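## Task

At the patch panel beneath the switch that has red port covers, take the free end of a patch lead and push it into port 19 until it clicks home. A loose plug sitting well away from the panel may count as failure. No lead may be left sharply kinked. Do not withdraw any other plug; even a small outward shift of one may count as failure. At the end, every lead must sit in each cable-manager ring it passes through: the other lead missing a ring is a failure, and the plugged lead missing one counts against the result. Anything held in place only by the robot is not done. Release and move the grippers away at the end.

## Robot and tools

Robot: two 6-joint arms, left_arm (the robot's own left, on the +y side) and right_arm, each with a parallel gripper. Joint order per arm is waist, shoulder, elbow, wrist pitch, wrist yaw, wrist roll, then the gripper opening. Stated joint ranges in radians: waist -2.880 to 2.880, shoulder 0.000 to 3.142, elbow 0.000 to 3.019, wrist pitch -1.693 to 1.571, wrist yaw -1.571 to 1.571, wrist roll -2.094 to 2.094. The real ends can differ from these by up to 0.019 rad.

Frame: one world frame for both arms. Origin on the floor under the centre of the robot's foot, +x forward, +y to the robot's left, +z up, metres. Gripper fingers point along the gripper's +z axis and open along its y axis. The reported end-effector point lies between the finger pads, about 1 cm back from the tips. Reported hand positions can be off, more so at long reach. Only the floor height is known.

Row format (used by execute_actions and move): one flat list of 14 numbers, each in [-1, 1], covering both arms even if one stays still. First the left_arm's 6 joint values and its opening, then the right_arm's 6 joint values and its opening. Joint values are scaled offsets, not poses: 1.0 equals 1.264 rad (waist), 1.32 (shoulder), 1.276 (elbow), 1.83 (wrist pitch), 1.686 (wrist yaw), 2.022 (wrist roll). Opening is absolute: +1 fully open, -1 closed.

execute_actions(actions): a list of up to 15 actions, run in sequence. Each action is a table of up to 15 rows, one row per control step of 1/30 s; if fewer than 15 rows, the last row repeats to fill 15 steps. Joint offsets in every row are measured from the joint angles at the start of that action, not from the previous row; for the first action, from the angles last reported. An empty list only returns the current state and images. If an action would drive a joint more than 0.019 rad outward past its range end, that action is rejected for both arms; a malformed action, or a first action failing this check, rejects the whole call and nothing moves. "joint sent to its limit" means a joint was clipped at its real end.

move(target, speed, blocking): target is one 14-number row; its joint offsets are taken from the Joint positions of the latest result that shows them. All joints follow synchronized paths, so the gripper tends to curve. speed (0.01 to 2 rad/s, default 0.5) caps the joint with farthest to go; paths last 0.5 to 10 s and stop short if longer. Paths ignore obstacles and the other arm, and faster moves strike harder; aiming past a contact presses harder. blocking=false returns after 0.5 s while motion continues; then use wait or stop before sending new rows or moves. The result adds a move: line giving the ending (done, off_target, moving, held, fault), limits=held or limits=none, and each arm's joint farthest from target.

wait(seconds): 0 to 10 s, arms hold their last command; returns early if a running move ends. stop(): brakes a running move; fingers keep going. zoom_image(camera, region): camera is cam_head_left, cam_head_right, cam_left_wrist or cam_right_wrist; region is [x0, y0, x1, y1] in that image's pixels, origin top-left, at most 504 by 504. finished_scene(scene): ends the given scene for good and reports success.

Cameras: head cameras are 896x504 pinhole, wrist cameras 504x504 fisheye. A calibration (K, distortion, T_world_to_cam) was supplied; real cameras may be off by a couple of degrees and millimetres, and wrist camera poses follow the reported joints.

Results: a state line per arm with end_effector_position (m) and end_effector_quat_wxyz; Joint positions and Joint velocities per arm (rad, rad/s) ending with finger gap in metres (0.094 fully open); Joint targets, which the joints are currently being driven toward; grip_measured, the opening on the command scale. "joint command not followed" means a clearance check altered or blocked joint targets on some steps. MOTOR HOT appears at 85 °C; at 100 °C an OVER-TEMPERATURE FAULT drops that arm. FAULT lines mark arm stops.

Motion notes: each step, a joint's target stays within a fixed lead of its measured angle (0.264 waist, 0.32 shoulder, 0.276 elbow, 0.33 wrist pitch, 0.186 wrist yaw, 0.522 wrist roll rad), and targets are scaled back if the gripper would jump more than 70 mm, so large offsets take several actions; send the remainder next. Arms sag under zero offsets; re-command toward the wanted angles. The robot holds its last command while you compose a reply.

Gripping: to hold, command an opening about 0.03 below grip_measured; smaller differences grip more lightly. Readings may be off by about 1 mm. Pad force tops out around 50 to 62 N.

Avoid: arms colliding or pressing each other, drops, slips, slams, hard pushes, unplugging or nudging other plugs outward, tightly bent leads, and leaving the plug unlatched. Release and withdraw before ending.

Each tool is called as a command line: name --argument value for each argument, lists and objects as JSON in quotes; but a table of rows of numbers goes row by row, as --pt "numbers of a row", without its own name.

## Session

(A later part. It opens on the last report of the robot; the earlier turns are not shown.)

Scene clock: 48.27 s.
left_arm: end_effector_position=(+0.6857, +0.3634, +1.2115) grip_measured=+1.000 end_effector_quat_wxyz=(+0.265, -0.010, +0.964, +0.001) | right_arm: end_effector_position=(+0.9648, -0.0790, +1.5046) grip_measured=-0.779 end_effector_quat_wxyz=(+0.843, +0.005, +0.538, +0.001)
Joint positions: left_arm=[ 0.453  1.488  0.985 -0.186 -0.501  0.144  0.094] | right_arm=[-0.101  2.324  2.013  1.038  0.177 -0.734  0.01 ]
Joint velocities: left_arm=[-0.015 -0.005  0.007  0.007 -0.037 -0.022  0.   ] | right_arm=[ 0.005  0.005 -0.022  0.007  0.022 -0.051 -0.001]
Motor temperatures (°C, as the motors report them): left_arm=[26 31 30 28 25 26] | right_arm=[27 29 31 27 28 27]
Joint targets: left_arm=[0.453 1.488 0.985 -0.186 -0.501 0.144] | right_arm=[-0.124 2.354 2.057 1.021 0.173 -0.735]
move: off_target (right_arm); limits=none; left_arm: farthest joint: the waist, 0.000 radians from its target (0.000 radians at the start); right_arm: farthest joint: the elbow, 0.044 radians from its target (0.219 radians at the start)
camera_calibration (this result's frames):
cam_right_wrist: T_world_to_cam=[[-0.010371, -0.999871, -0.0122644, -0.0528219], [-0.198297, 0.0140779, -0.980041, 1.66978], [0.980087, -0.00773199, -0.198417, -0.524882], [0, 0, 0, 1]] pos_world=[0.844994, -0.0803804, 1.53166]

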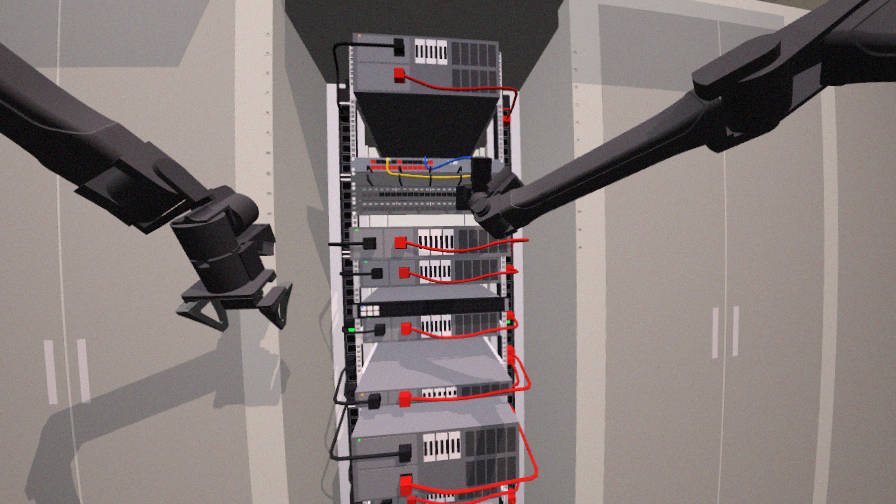

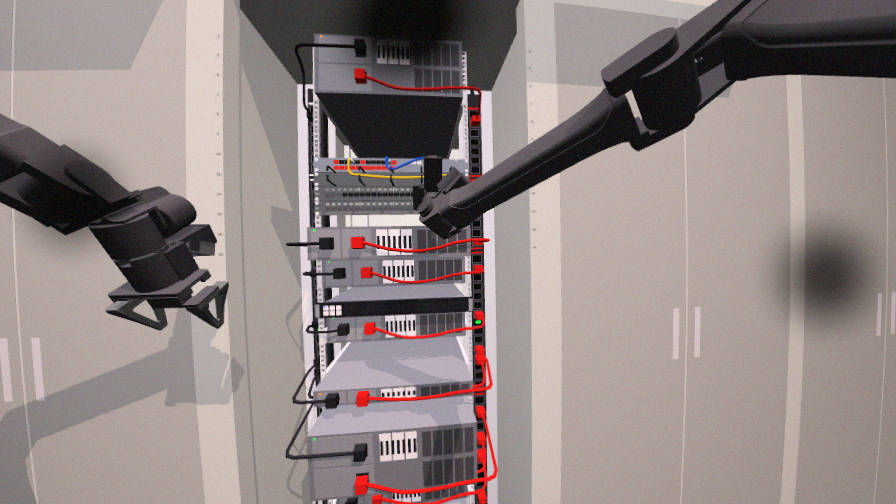

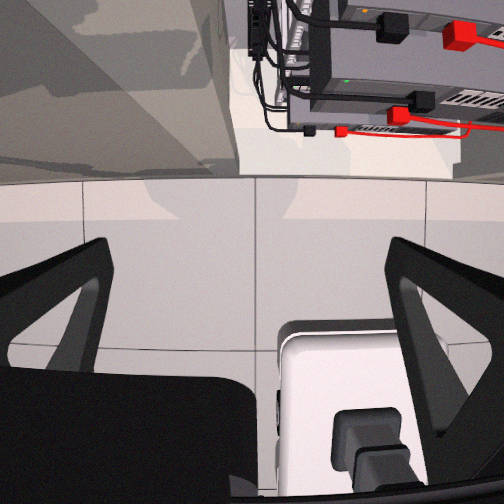

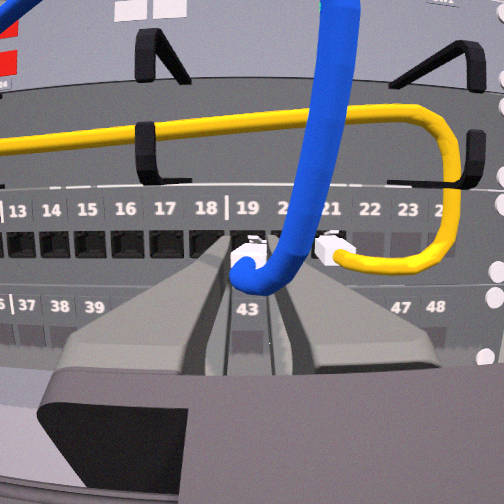

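move --target '[0,0,0,0,0,0,1, -0.047,-0.027,0.038,-0.072,-0.077,0.055,-0.81]' --speed 0.15

zoom_image --camera "cam_right_wrist" --region '[150, 150, 350, 310]'

Scene clock: 51.20 s.
left_arm: end_effector_position=(+0.6857, +0.3634, +1.2115) grip_measured=+1.000 end_effector_quat_wxyz=(+0.265, -0.010, +0.964, +0.001) | right_arm: end_effector_position=(+0.9797, -0.0756, +1.4893) grip_measured=-0.779 end_effector_quat_wxyz=(+0.837, -0.038, +0.542, +0.064)
Joint positions: left_arm=[ 0.453  1.488  0.985 -0.186 -0.501  0.144  0.094] | right_arm=[-0.14   2.312  2.014  0.925  0.047 -0.638  0.01 ]
Joint velocities: left_arm=[-0.005 -0.005 -0.012  0.002 -0.007 -0.051  0.   ] | right_arm=[ 0.015  0.005 -0.007 -0.002 -0.007 -0.007  0.   ]
Motor temperatures (°C, as the motors report them): left_arm=[26 31 30 28 25 26] | right_arm=[27 29 31 27 28 27]
Joint targets: left_arm=[0.453 1.488 0.985 -0.186 -0.501 0.144] | right_arm=[-0.161 2.288 2.062 0.906 0.047 -0.623]
move: off_target (right_arm); limits=none; left_arm: farthest joint: the waist, 0.000 radians from its target (0.000 radians at the start); right_arm: farthest joint: the elbow, 0.047 radians from its target (0.048 radians at the start)
camera_calibration (this result's frames):
cam_right_wrist: T_world_to_cam=[[0.14096, -0.989965, -0.00996527, -0.200429], [-0.208428, -0.0198346, -0.977836, 1.66175], [0.967826, 0.139912, -0.209133, -0.503354], [0, 0, 0, 1]] pos_world=[0.861767, -0.0950324, 1.51765]

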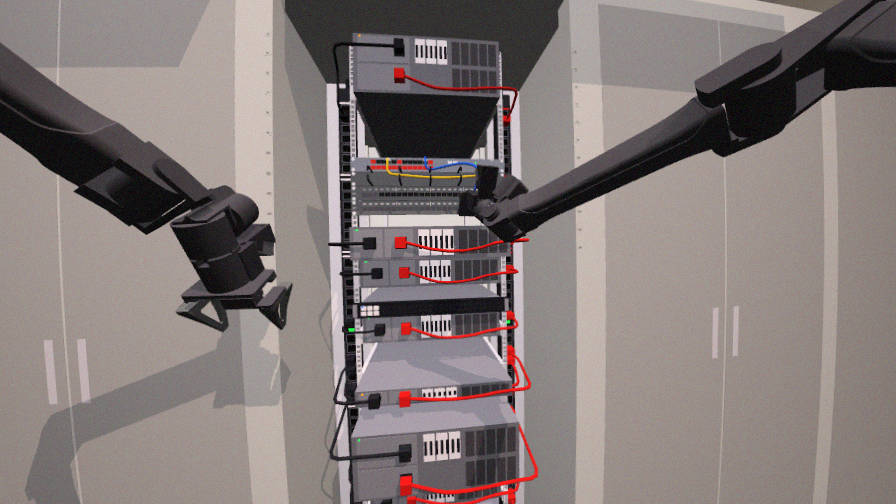

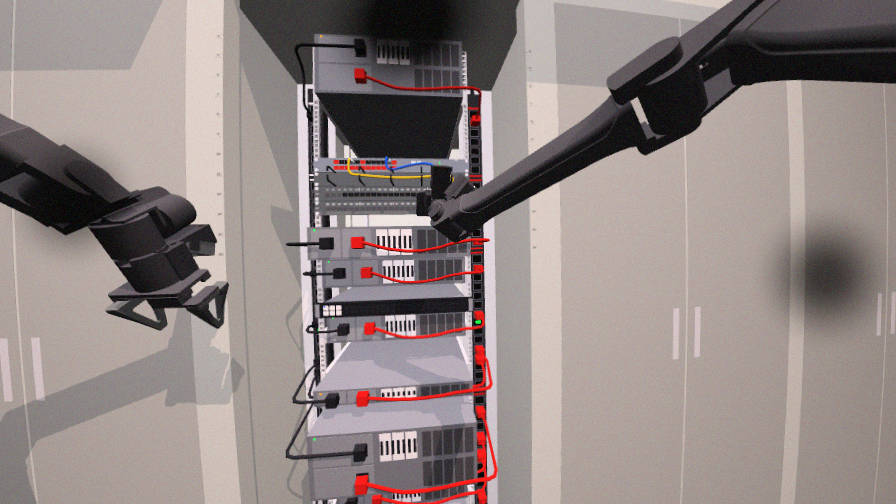

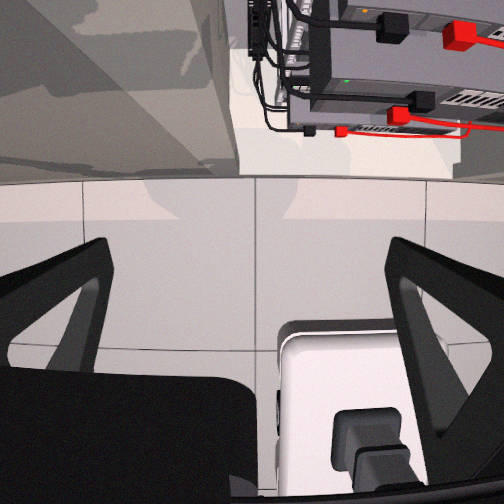

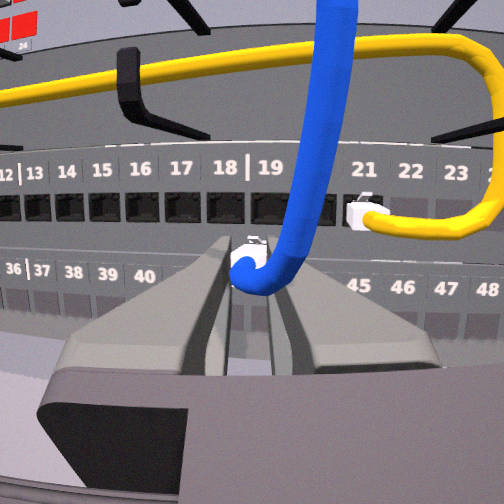

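Region (150, 150, 350, 310) of cam_right_wrist's 504x504 image, scaled by 2.520, with more detail than that image has; it fills the top 403 rows of this view, and the rest is white.

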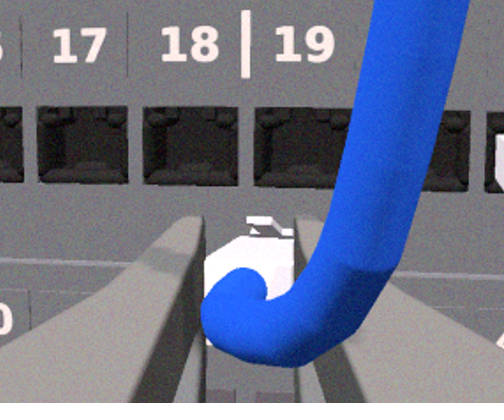

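move --target '[0,0,0,0,0,0,1, -0.027,0.042,0.090,-0.021,-0.043,0.011,-0.81]' --speed 0.12

zoom_image --camera "cam_right_wrist" --region '[150, 150, 400, 310]'

Scene clock: 54.17 s.
left_arm: end_effector_position=(+0.6857, +0.3634, +1.2115) grip_measured=+1.000 end_effector_quat_wxyz=(+0.265, -0.010, +0.964, +0.001) | right_arm: end_effector_position=(+0.9805, -0.0676, +1.5025) grip_measured=-0.779 end_effector_quat_wxyz=(+0.852, -0.055, +0.514, +0.079)
Joint positions: left_arm=[ 0.453  1.488  0.985 -0.186 -0.501  0.144  0.094] | right_arm=[-0.14   2.33   2.057  0.92  -0.029 -0.636  0.01 ]
Joint velocities: left_arm=[ 0.005 -0.005  0.027  0.012  0.007  0.007  0.   ] | right_arm=[-0.005 -0.015 -0.007  0.002  0.022  0.037 -0.002]
Motor temperatures (°C, as the motors report them): left_arm=[26 31 30 28 25 26] | right_arm=[27 30 32 27 28 27]
Joint targets: left_arm=[0.453 1.488 0.985 -0.186 -0.501 0.144] | right_arm=[-0.174 2.367 2.129 0.886 -0.025 -0.616]
move: off_target (right_arm); limits=none; left_arm: farthest joint: the waist, 0.000 radians from its target (0.000 radians at the start); right_arm: farthest joint: the elbow, 0.072 radians from its target (0.115 radians at the start)
camera_calibration (this result's frames):
cam_right_wrist: T_world_to_cam=[[0.184554, -0.982781, 0.00899104, -0.263229], [-0.144358, -0.0361553, -0.988865, 1.62762], [0.972163, 0.181201, -0.148545, -0.594969], [0, 0, 0, 1]] pos_world=[0.861947, -0.0920408, 1.52348]

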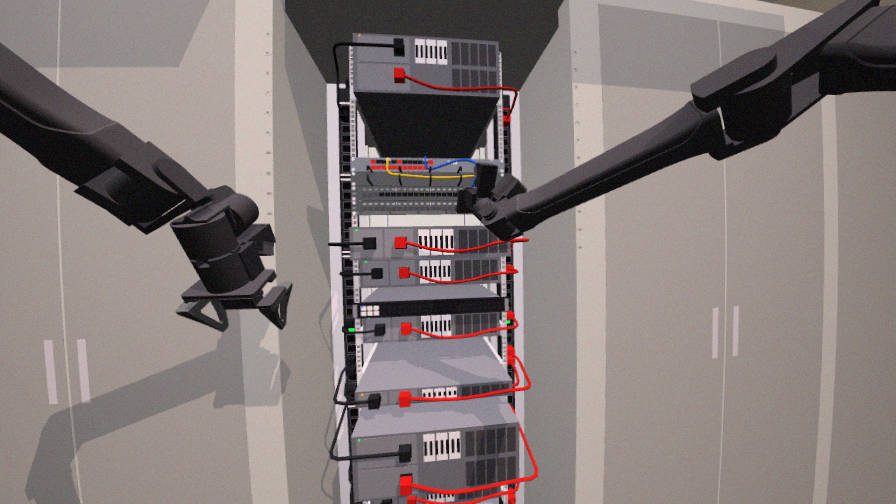

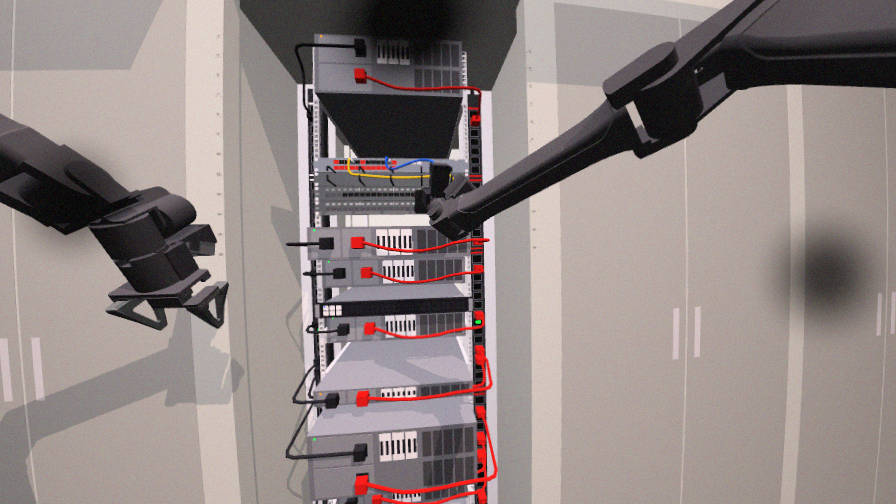

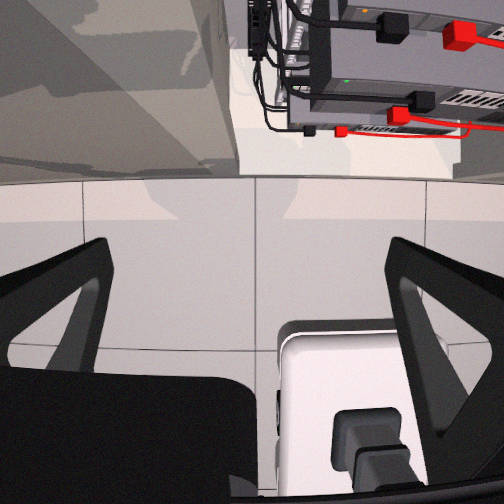

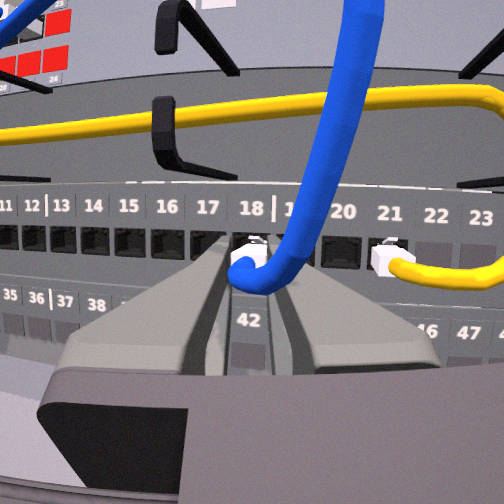

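Region (150, 150, 400, 310) of cam_right_wrist's 504x504 image, scaled by 2.016, with more detail than that image has; it fills the top 323 rows of this view, and the rest is white.

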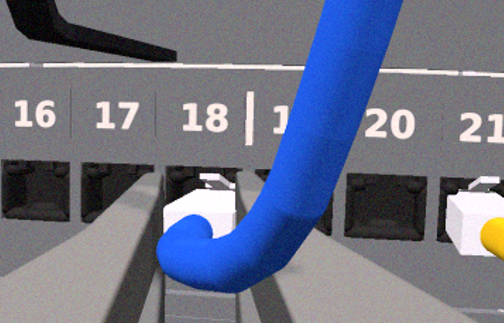

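move --target '[0,0,0,0,0,0,1, 0,-0.058,-0.080,0.038,0,0,-0.81]' --speed 0.12

zoom_image --camera "cam_right_wrist" --region '[190, 190, 310, 290]'

zoom_image --camera "cam_head_left" --region '[400, 150, 560, 260]'

Scene clock: 56.40 s.
left_arm: end_effector_position=(+0.6857, +0.3634, +1.2115) grip_measured=+1.000 end_effector_quat_wxyz=(+0.265, -0.010, +0.964, +0.001) | right_arm: end_effector_position=(+0.9650, -0.0808, +1.5098) grip_measured=-0.779 end_effector_quat_wxyz=(+0.855, -0.053, +0.510, +0.078)
Joint positions: left_arm=[ 0.453  1.488  0.985 -0.186 -0.501  0.144  0.094] | right_arm=[-0.14   2.267  1.956  0.969 -0.03  -0.636  0.01 ]
Joint velocities: left_arm=[ 0.005 -0.005 -0.007 -0.002  0.007 -0.022  0.   ] | right_arm=[-0.005 -0.005 -0.027 -0.007  0.037 -0.066 -0.   ]
Motor temperatures (°C, as the motors report them): left_arm=[26 31 30 28 25 26] | right_arm=[27 30 32 27 28 27]
Joint targets: left_arm=[0.453 1.488 0.985 -0.186 -0.501 0.144] | right_arm=[-0.140 2.253 1.955 0.990 -0.028 -0.636]
move: done; limits=none; left_arm: farthest joint: the waist, 0.000 radians from its target (0.000 radians at the start); right_arm: farthest joint: the wrist pitch, 0.020 radians from its target (0.069 radians at the start)
camera_calibration (this result's frames):
cam_right_wrist: T_world_to_cam=[[0.179946, -0.983653, 0.00675768, -0.265676], [-0.136157, -0.0317106, -0.99018, 1.62659], [0.974208, 0.177259, -0.139638, -0.592192], [0, 0, 0, 1]] pos_world=[0.846197, -0.104781, 1.52972]

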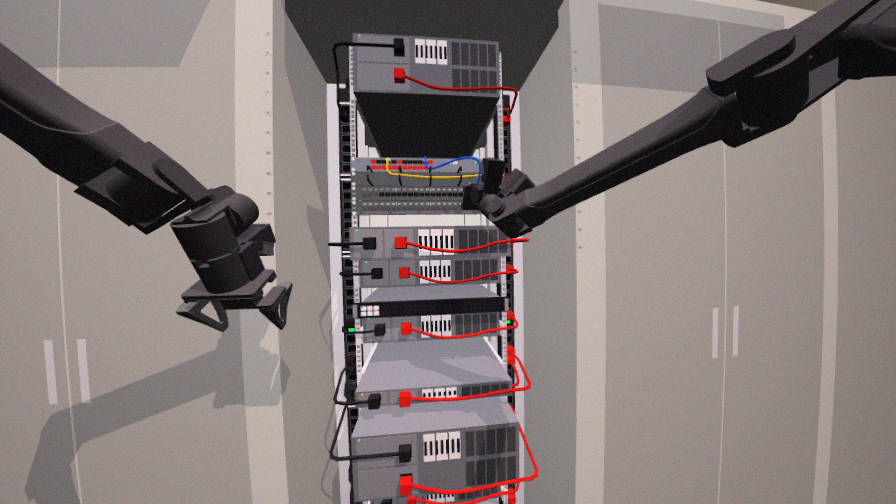

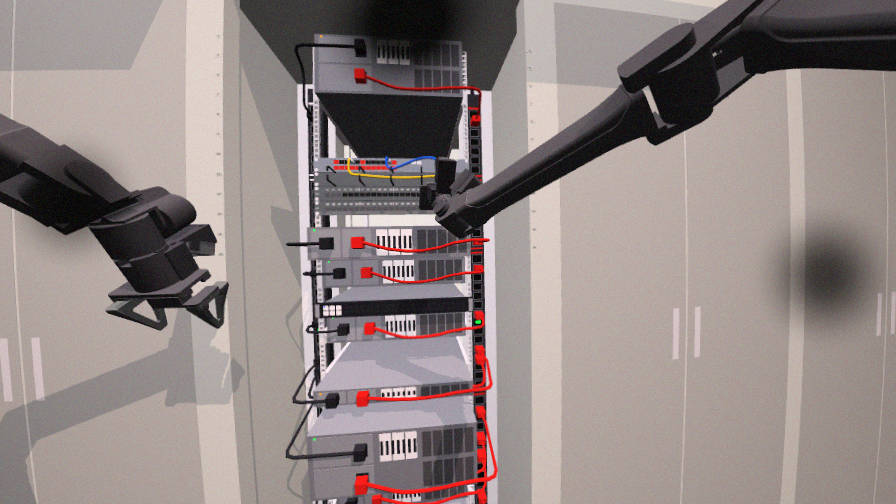

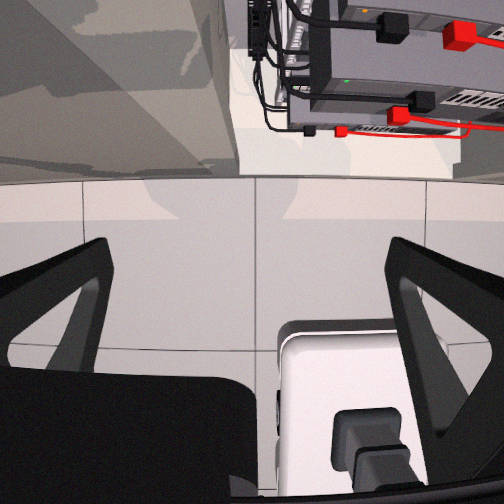

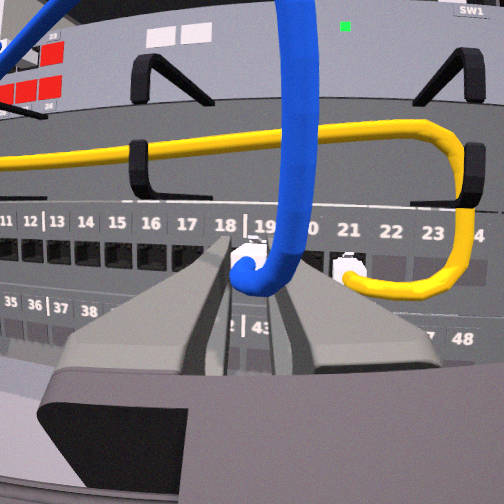

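Region (190, 190, 310, 290) of cam_right_wrist's 504x504 image, scaled by 4.200, with more detail than that image has.

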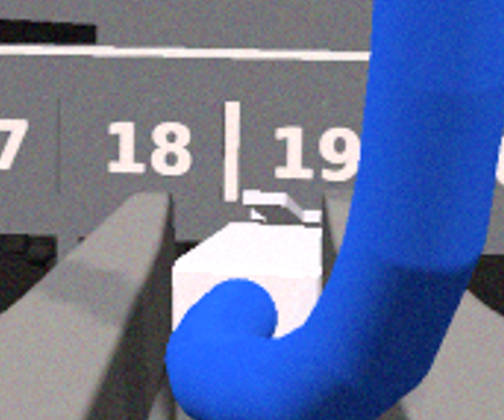

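Region (400, 150, 560, 260) of cam_head_left's 896x504 image, scaled by 3.150, with more detail than that image has; it fills the top 346 rows of this view, and the rest is white.

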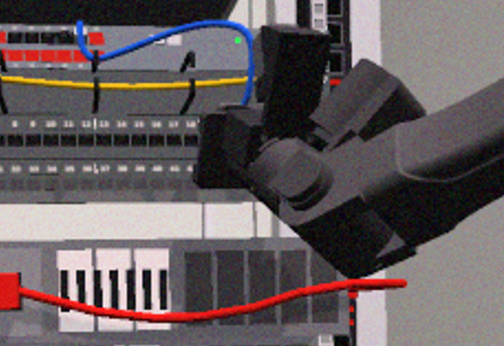

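move --target '[-0.351,0.381,0.70,0.162,0.113,-0.593,-1, 0,-0.01,0,0.011,0,0,-0.81]' --speed 0.8

Scene clock: 60.23 s.
left_arm: end_effector_position=(+0.9101, +0.0415, +1.5105) grip_measured=-0.988 end_effector_quat_wxyz=(+0.343, -0.425, +0.656, -0.520) | right_arm: end_effector_position=(+0.9650, -0.0808, +1.5098) grip_measured=-0.779 end_effector_quat_wxyz=(+0.855, -0.053, +0.510, +0.078)
Joint positions: left_arm=[ 0.012  1.978  1.822  0.091 -0.313 -1.038  0.001] | right_arm=[-0.14   2.267  1.956  0.969 -0.03  -0.636  0.01 ]
Joint velocities: left_arm=[-0.015  0.005 -0.027  0.007 -0.051  0.081 -0.   ] | right_arm=[-0.005  0.005  0.002 -0.007 -0.022 -0.022 -0.   ]
Motor temperatures (°C, as the motors report them): left_arm=[27 31 31 28 25 26] | right_arm=[27 30 31 27 28 27]
Joint targets: left_arm=[0.009 1.991 1.879 0.110 -0.310 -1.055] | right_arm=[-0.140 2.254 1.956 0.989 -0.030 -0.636]
move: off_target (left_arm); limits=none; left_arm: farthest joint: the elbow, 0.056 radians from its target (0.893 radians at the start); right_arm: farthest joint: the wrist pitch, 0.020 radians from its target (0.020 radians at the start)
camera_calibration (this result's frames):
cam_left_wrist: T_world_to_cam=[[0.204608, -0.0894849, 0.974745, -1.65649], [-0.848106, -0.513403, 0.130893, 0.596155], [0.488724, -0.853469, -0.180939, -0.0154034], [0, 0, 0, 1]] pos_world=[0.852061, 0.144691, 1.53383]
cam_right_wrist: T_world_to_cam=[[0.179946, -0.983653, 0.00675768, -0.265676], [-0.136157, -0.0317106, -0.99018, 1.62659], [0.974208, 0.177259, -0.139638, -0.592192], [0, 0, 0, 1]] pos_world=[0.846197, -0.104781, 1.52972]

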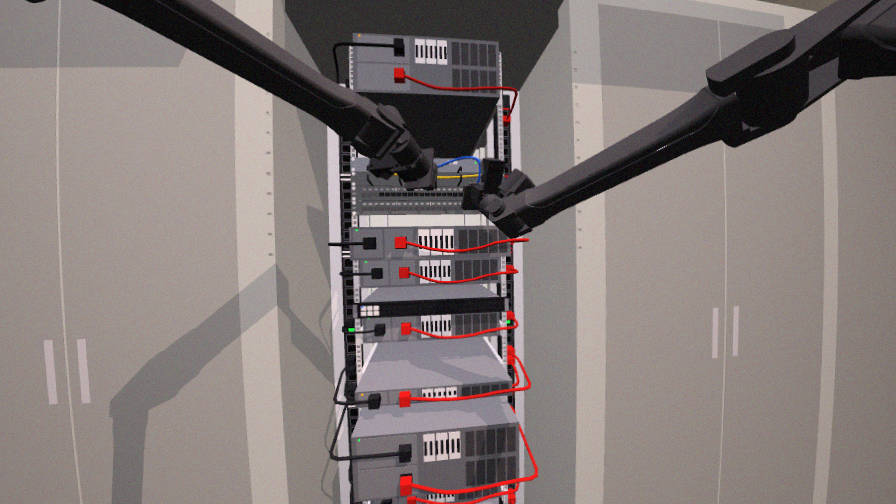

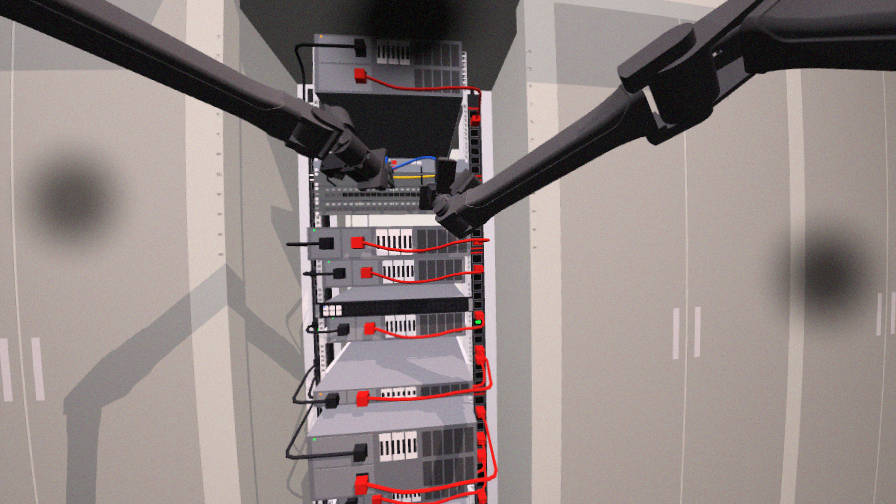

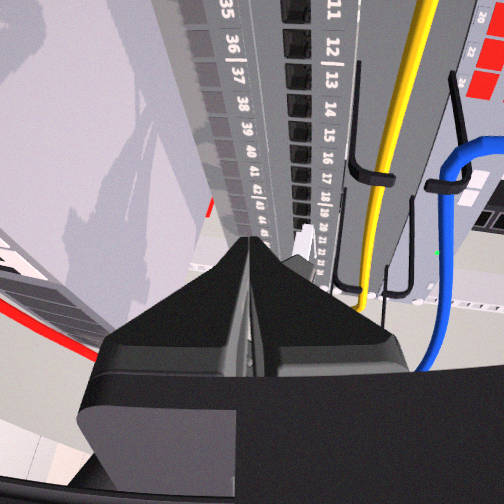

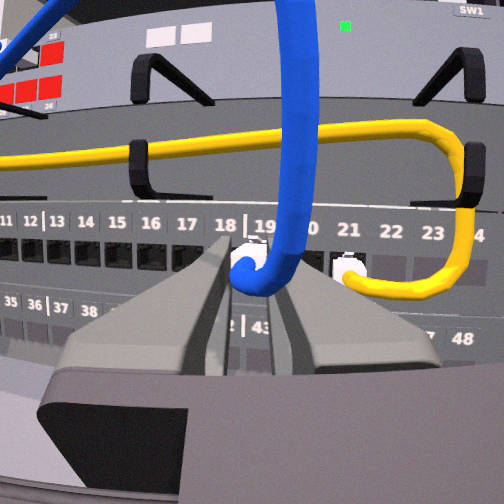

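Open left fingers to see through.

move --target '[0,0.01,0.044,0.01,0,0,0.6, 0,-0.01,0,0.011,0,0,-0.81]' --speed 0.3

zoom_image --camera "cam_left_wrist" --region '[220, 170, 400, 350]'

Scene clock: 61.20 s.
left_arm: end_effector_position=(+0.9101, +0.0415, +1.5105) grip_measured=+0.598 end_effector_quat_wxyz=(+0.343, -0.426, +0.656, -0.521) | right_arm: end_effector_position=(+0.9650, -0.0808, +1.5098) grip_measured=-0.779 end_effector_quat_wxyz=(+0.855, -0.053, +0.510, +0.078)
Joint positions: left_arm=[ 0.012  1.978  1.822  0.091 -0.313 -1.039  0.075] | right_arm=[-0.14   2.267  1.956  0.969 -0.03  -0.636  0.01 ]
Joint velocities: left_arm=[-0.034 -0.005 -0.002 -0.002  0.022 -0.007 -0.   ] | right_arm=[ 0.005 -0.005 -0.032  0.017  0.066 -0.037  0.   ]
Motor temperatures (°C, as the motors report them): left_arm=[27 31 31 28 25 26] | right_arm=[27 30 31 27 28 27]
Joint targets: left_arm=[0.012 1.991 1.878 0.109 -0.313 -1.038] | right_arm=[-0.140 2.254 1.956 0.989 -0.030 -0.636]
move: off_target (left_arm); limits=none; left_arm: farthest joint: the elbow, 0.056 radians from its target (0.056 radians at the start); right_arm: farthest joint: the wrist pitch, 0.020 radians from its target (0.020 radians at the start)
camera_calibration (this result's frames):
cam_left_wrist: T_world_to_cam=[[0.20476, -0.0891353, 0.974745, -1.65664], [-0.848043, -0.51343, 0.131194, 0.595644], [0.48877, -0.853489, -0.180721, -0.0157733], [0, 0, 0, 1]] pos_world=[0.852055, 0.144694, 1.53381]
cam_right_wrist: T_world_to_cam=[[0.179946, -0.983653, 0.00675768, -0.265676], [-0.136157, -0.0317106, -0.99018, 1.62659], [0.974208, 0.177259, -0.139638, -0.592192], [0, 0, 0, 1]] pos_world=[0.846197, -0.104781, 1.52972]

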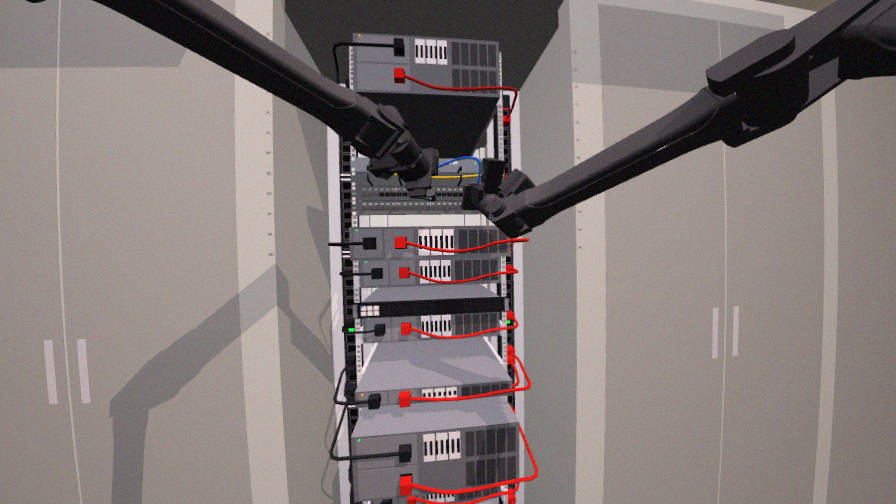

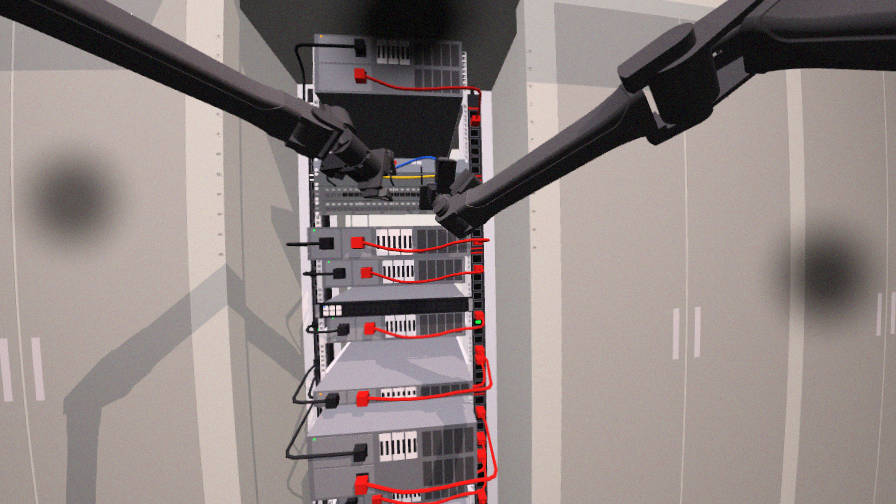

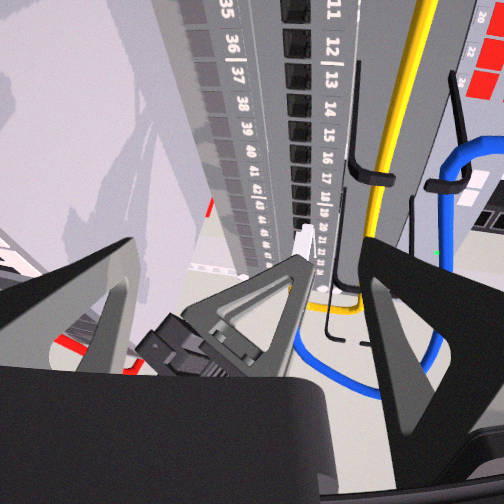

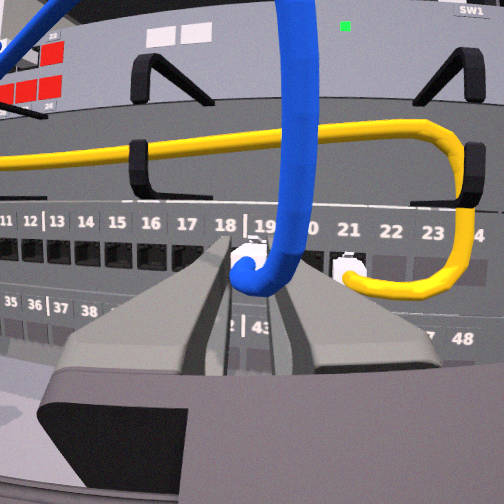

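Region (220, 170, 400, 350) of cam_left_wrist's 504x504 image, scaled by 2.800, with more detail than that image has.

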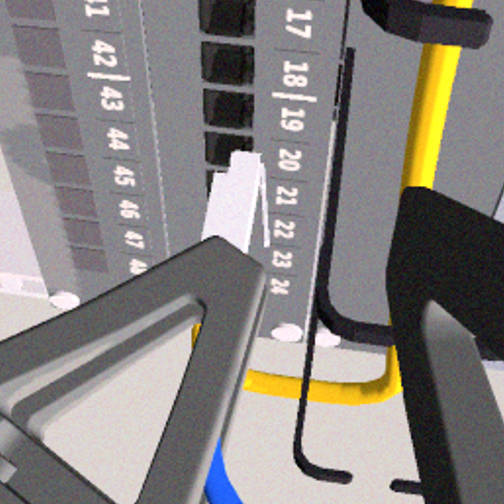

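move --target '[0,0.01,0.044,0.01,0,0,0.6, 0.02,0.051,0.055,0.040,0.039,-0.025,-0.81]' --speed 0.12

zoom_image --camera "cam_left_wrist" --region '[220, 170, 400, 350]'

zoom_image --camera "cam_right_wrist" --region '[150, 170, 390, 310]'

Scene clock: 63.70 s.
left_arm: end_effector_position=(+0.9101, +0.0415, +1.5105) grip_measured=+0.598 end_effector_quat_wxyz=(+0.343, -0.426, +0.656, -0.521) | right_arm: end_effector_position=(+0.9664, -0.0801, +1.4978) grip_measured=-0.779 end_effector_quat_wxyz=(+0.856, -0.032, +0.514, +0.046)
Joint positions: left_arm=[ 0.012  1.978  1.822  0.091 -0.313 -1.039  0.075] | right_arm=[-0.135  2.308  1.983  1.02   0.033 -0.671  0.01 ]
Joint velocities: left_arm=[-0.005 -0.005  0.007 -0.002 -0.022 -0.051 -0.   ] | right_arm=[-0.005  0.005 -0.002  0.012  0.022 -0.022 -0.   ]
Motor temperatures (°C, as the motors report them): left_arm=[27 31 32 28 25 26] | right_arm=[28 30 31 27 28 27]
Joint targets: left_arm=[0.012 1.991 1.878 0.109 -0.313 -1.039] | right_arm=[-0.115 2.335 2.026 1.042 0.036 -0.686]
move: off_target (left_arm, right_arm); limits=none; left_arm: farthest joint: the elbow, 0.056 radians from its target (0.056 radians at the start); right_arm: farthest joint: the elbow, 0.043 radians from its target (0.070 radians at the start)
camera_calibration (this result's frames):
cam_left_wrist: T_world_to_cam=[[0.20476, -0.0891353, 0.974745, -1.65664], [-0.848043, -0.51343, 0.131194, 0.595644], [0.48877, -0.853489, -0.180721, -0.0157733], [0, 0, 0, 1]] pos_world=[0.852055, 0.144694, 1.53381]
cam_right_wrist: T_world_to_cam=[[0.104998, -0.994469, 0.00251332, -0.187199], [-0.143958, -0.0176999, -0.989426, 1.62243], [0.983998, 0.103526, -0.14502, -0.602607], [0, 0, 0, 1]] pos_world=[0.846181, -0.0950616, 1.51836]

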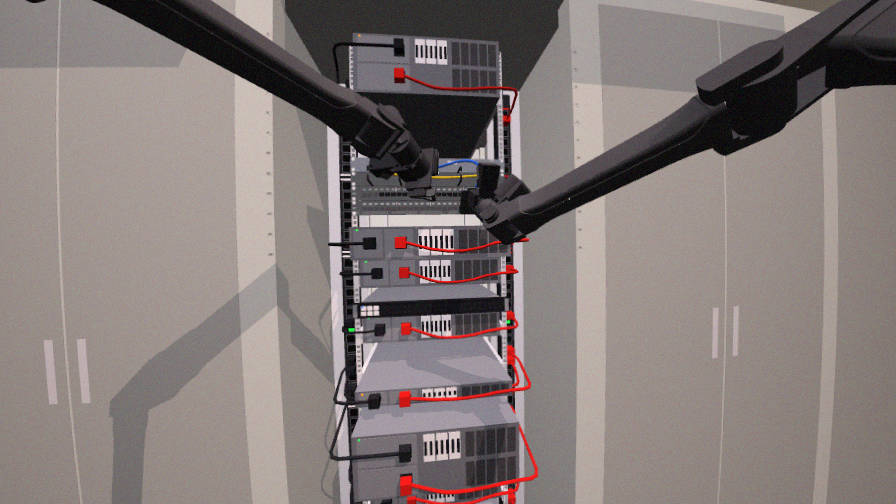

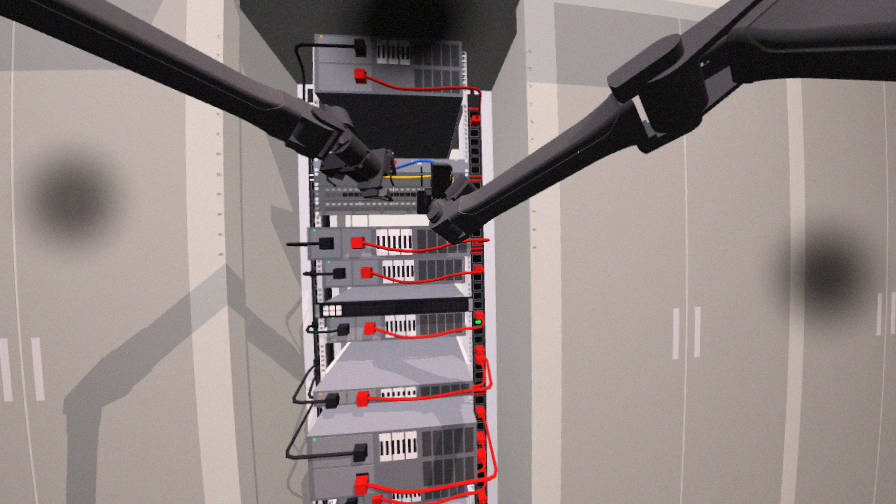

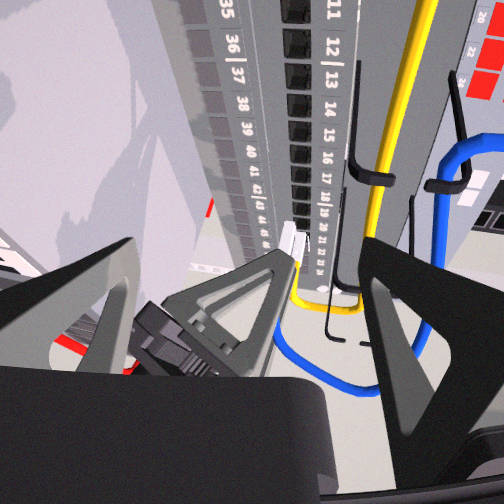

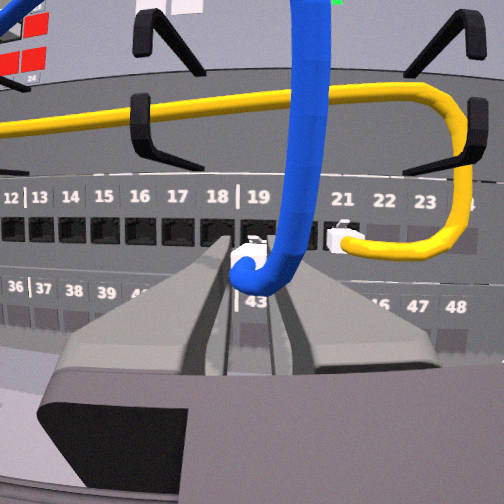

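Region (220, 170, 400, 350) of cam_left_wrist's 504x504 image, scaled by 2.800, with more detail than that image has.

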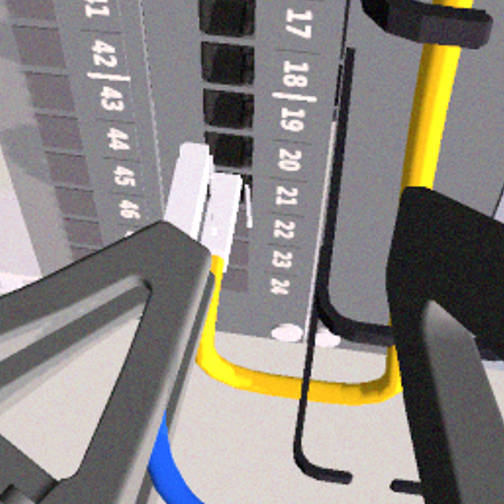

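Region (150, 170, 390, 310) of cam_right_wrist's 504x504 image, scaled by 2.100, with more detail than that image has; it fills the top 294 rows of this view, and the rest is white.

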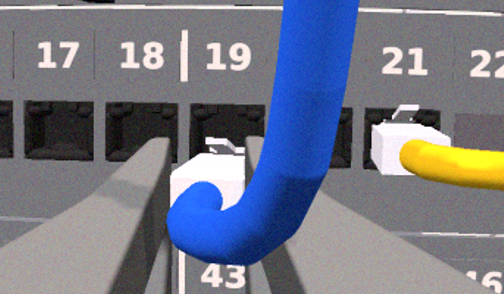

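move --target '[0,0.01,0.044,0.01,0,0,0.6, 0.016,0.033,0.070,-0.026,0.002,-0.007,-0.81]' --speed 0.1

zoom_image --camera "cam_left_wrist" --region '[220, 170, 400, 350]'

zoom_image --camera "cam_right_wrist" --region '[150, 170, 390, 310]'

Scene clock: 65.93 s.
left_arm: end_effector_position=(+0.9101, +0.0415, +1.5105) grip_measured=+0.598 end_effector_quat_wxyz=(+0.343, -0.426, +0.656, -0.521) | right_arm: end_effector_position=(+0.9750, -0.0811, +1.5058) grip_measured=-0.779 end_effector_quat_wxyz=(+0.857, -0.030, +0.513, +0.045)
Joint positions: left_arm=[ 0.012  1.978  1.822  0.091 -0.313 -1.039  0.075] | right_arm=[-0.135  2.32   2.031  0.989  0.033 -0.671  0.01 ]
Joint velocities: left_arm=[-0.005 -0.015 -0.012 -0.012 -0.022 -0.007 -0.   ] | right_arm=[-0.015 -0.005  0.002 -0.002 -0.022  0.022 -0.001]
Motor temperatures (°C, as the motors report them): left_arm=[27 31 32 28 25 26] | right_arm=[28 30 31 27 28 27]
Joint targets: left_arm=[0.012 1.991 1.878 0.109 -0.313 -1.039] | right_arm=[-0.115 2.352 2.072 0.972 0.036 -0.685]
move: off_target (left_arm, right_arm); limits=none; left_arm: farthest joint: the elbow, 0.056 radians from its target (0.056 radians at the start); right_arm: farthest joint: the elbow, 0.042 radians from its target (0.089 radians at the start)
camera_calibration (this result's frames):
cam_left_wrist: T_world_to_cam=[[0.20476, -0.0891353, 0.974745, -1.65664], [-0.848043, -0.51343, 0.131194, 0.595644], [0.48877, -0.853489, -0.180721, -0.0157733], [0, 0, 0, 1]] pos_world=[0.852055, 0.144694, 1.53381]
cam_right_wrist: T_world_to_cam=[[0.102608, -0.994721, 0.00148126, -0.185223], [-0.140863, -0.0160045, -0.9899, 1.62939], [0.984697, 0.101363, -0.141762, -0.615587], [0, 0, 0, 1]] pos_world=[0.854693, -0.0957703, 1.52594]

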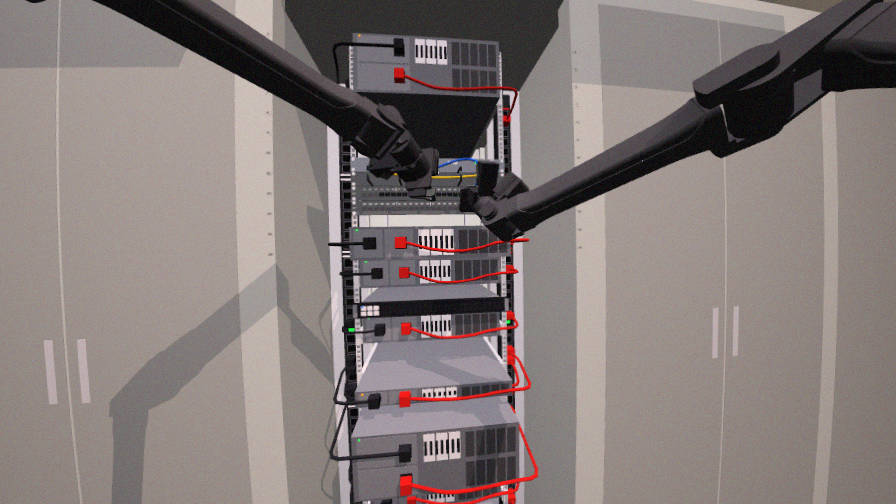

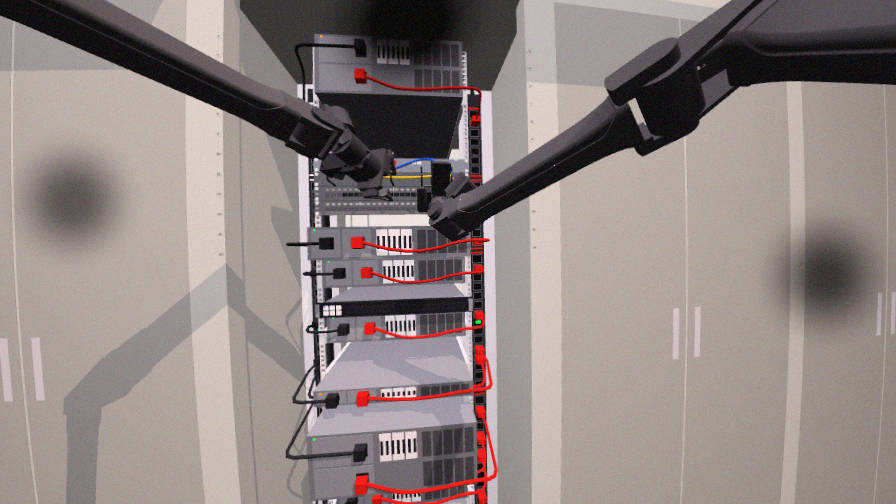

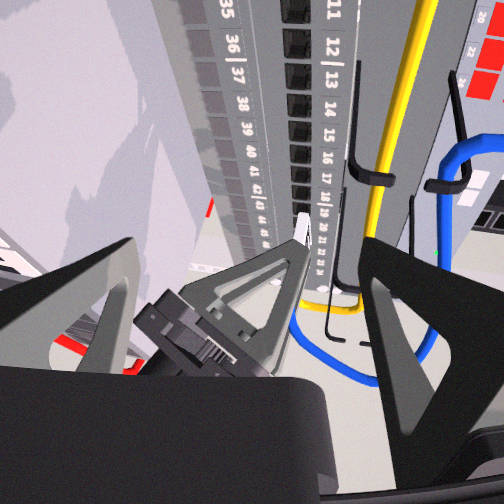

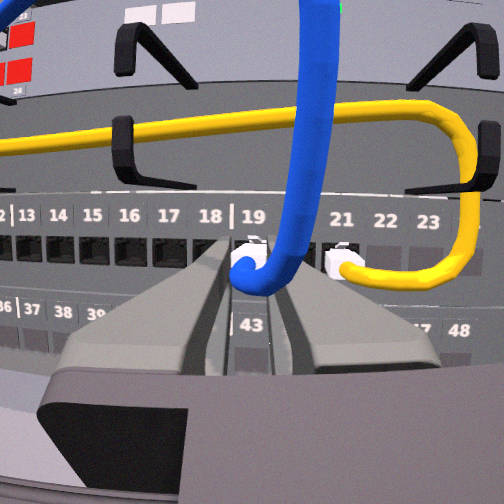

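Region (220, 170, 400, 350) of cam_left_wrist's 504x504 image, scaled by 2.800, with more detail than that image has.

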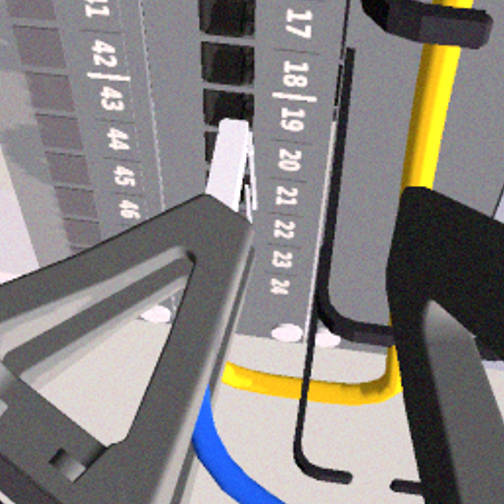

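Region (150, 170, 390, 310) of cam_right_wrist's 504x504 image, scaled by 2.100, with more detail than that image has; it fills the top 294 rows of this view, and the rest is white.

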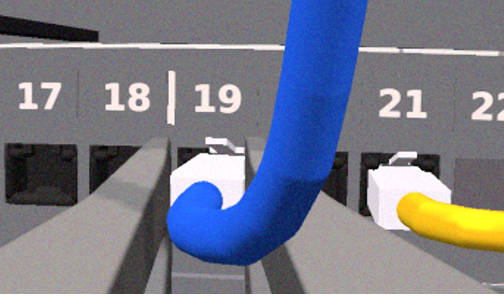

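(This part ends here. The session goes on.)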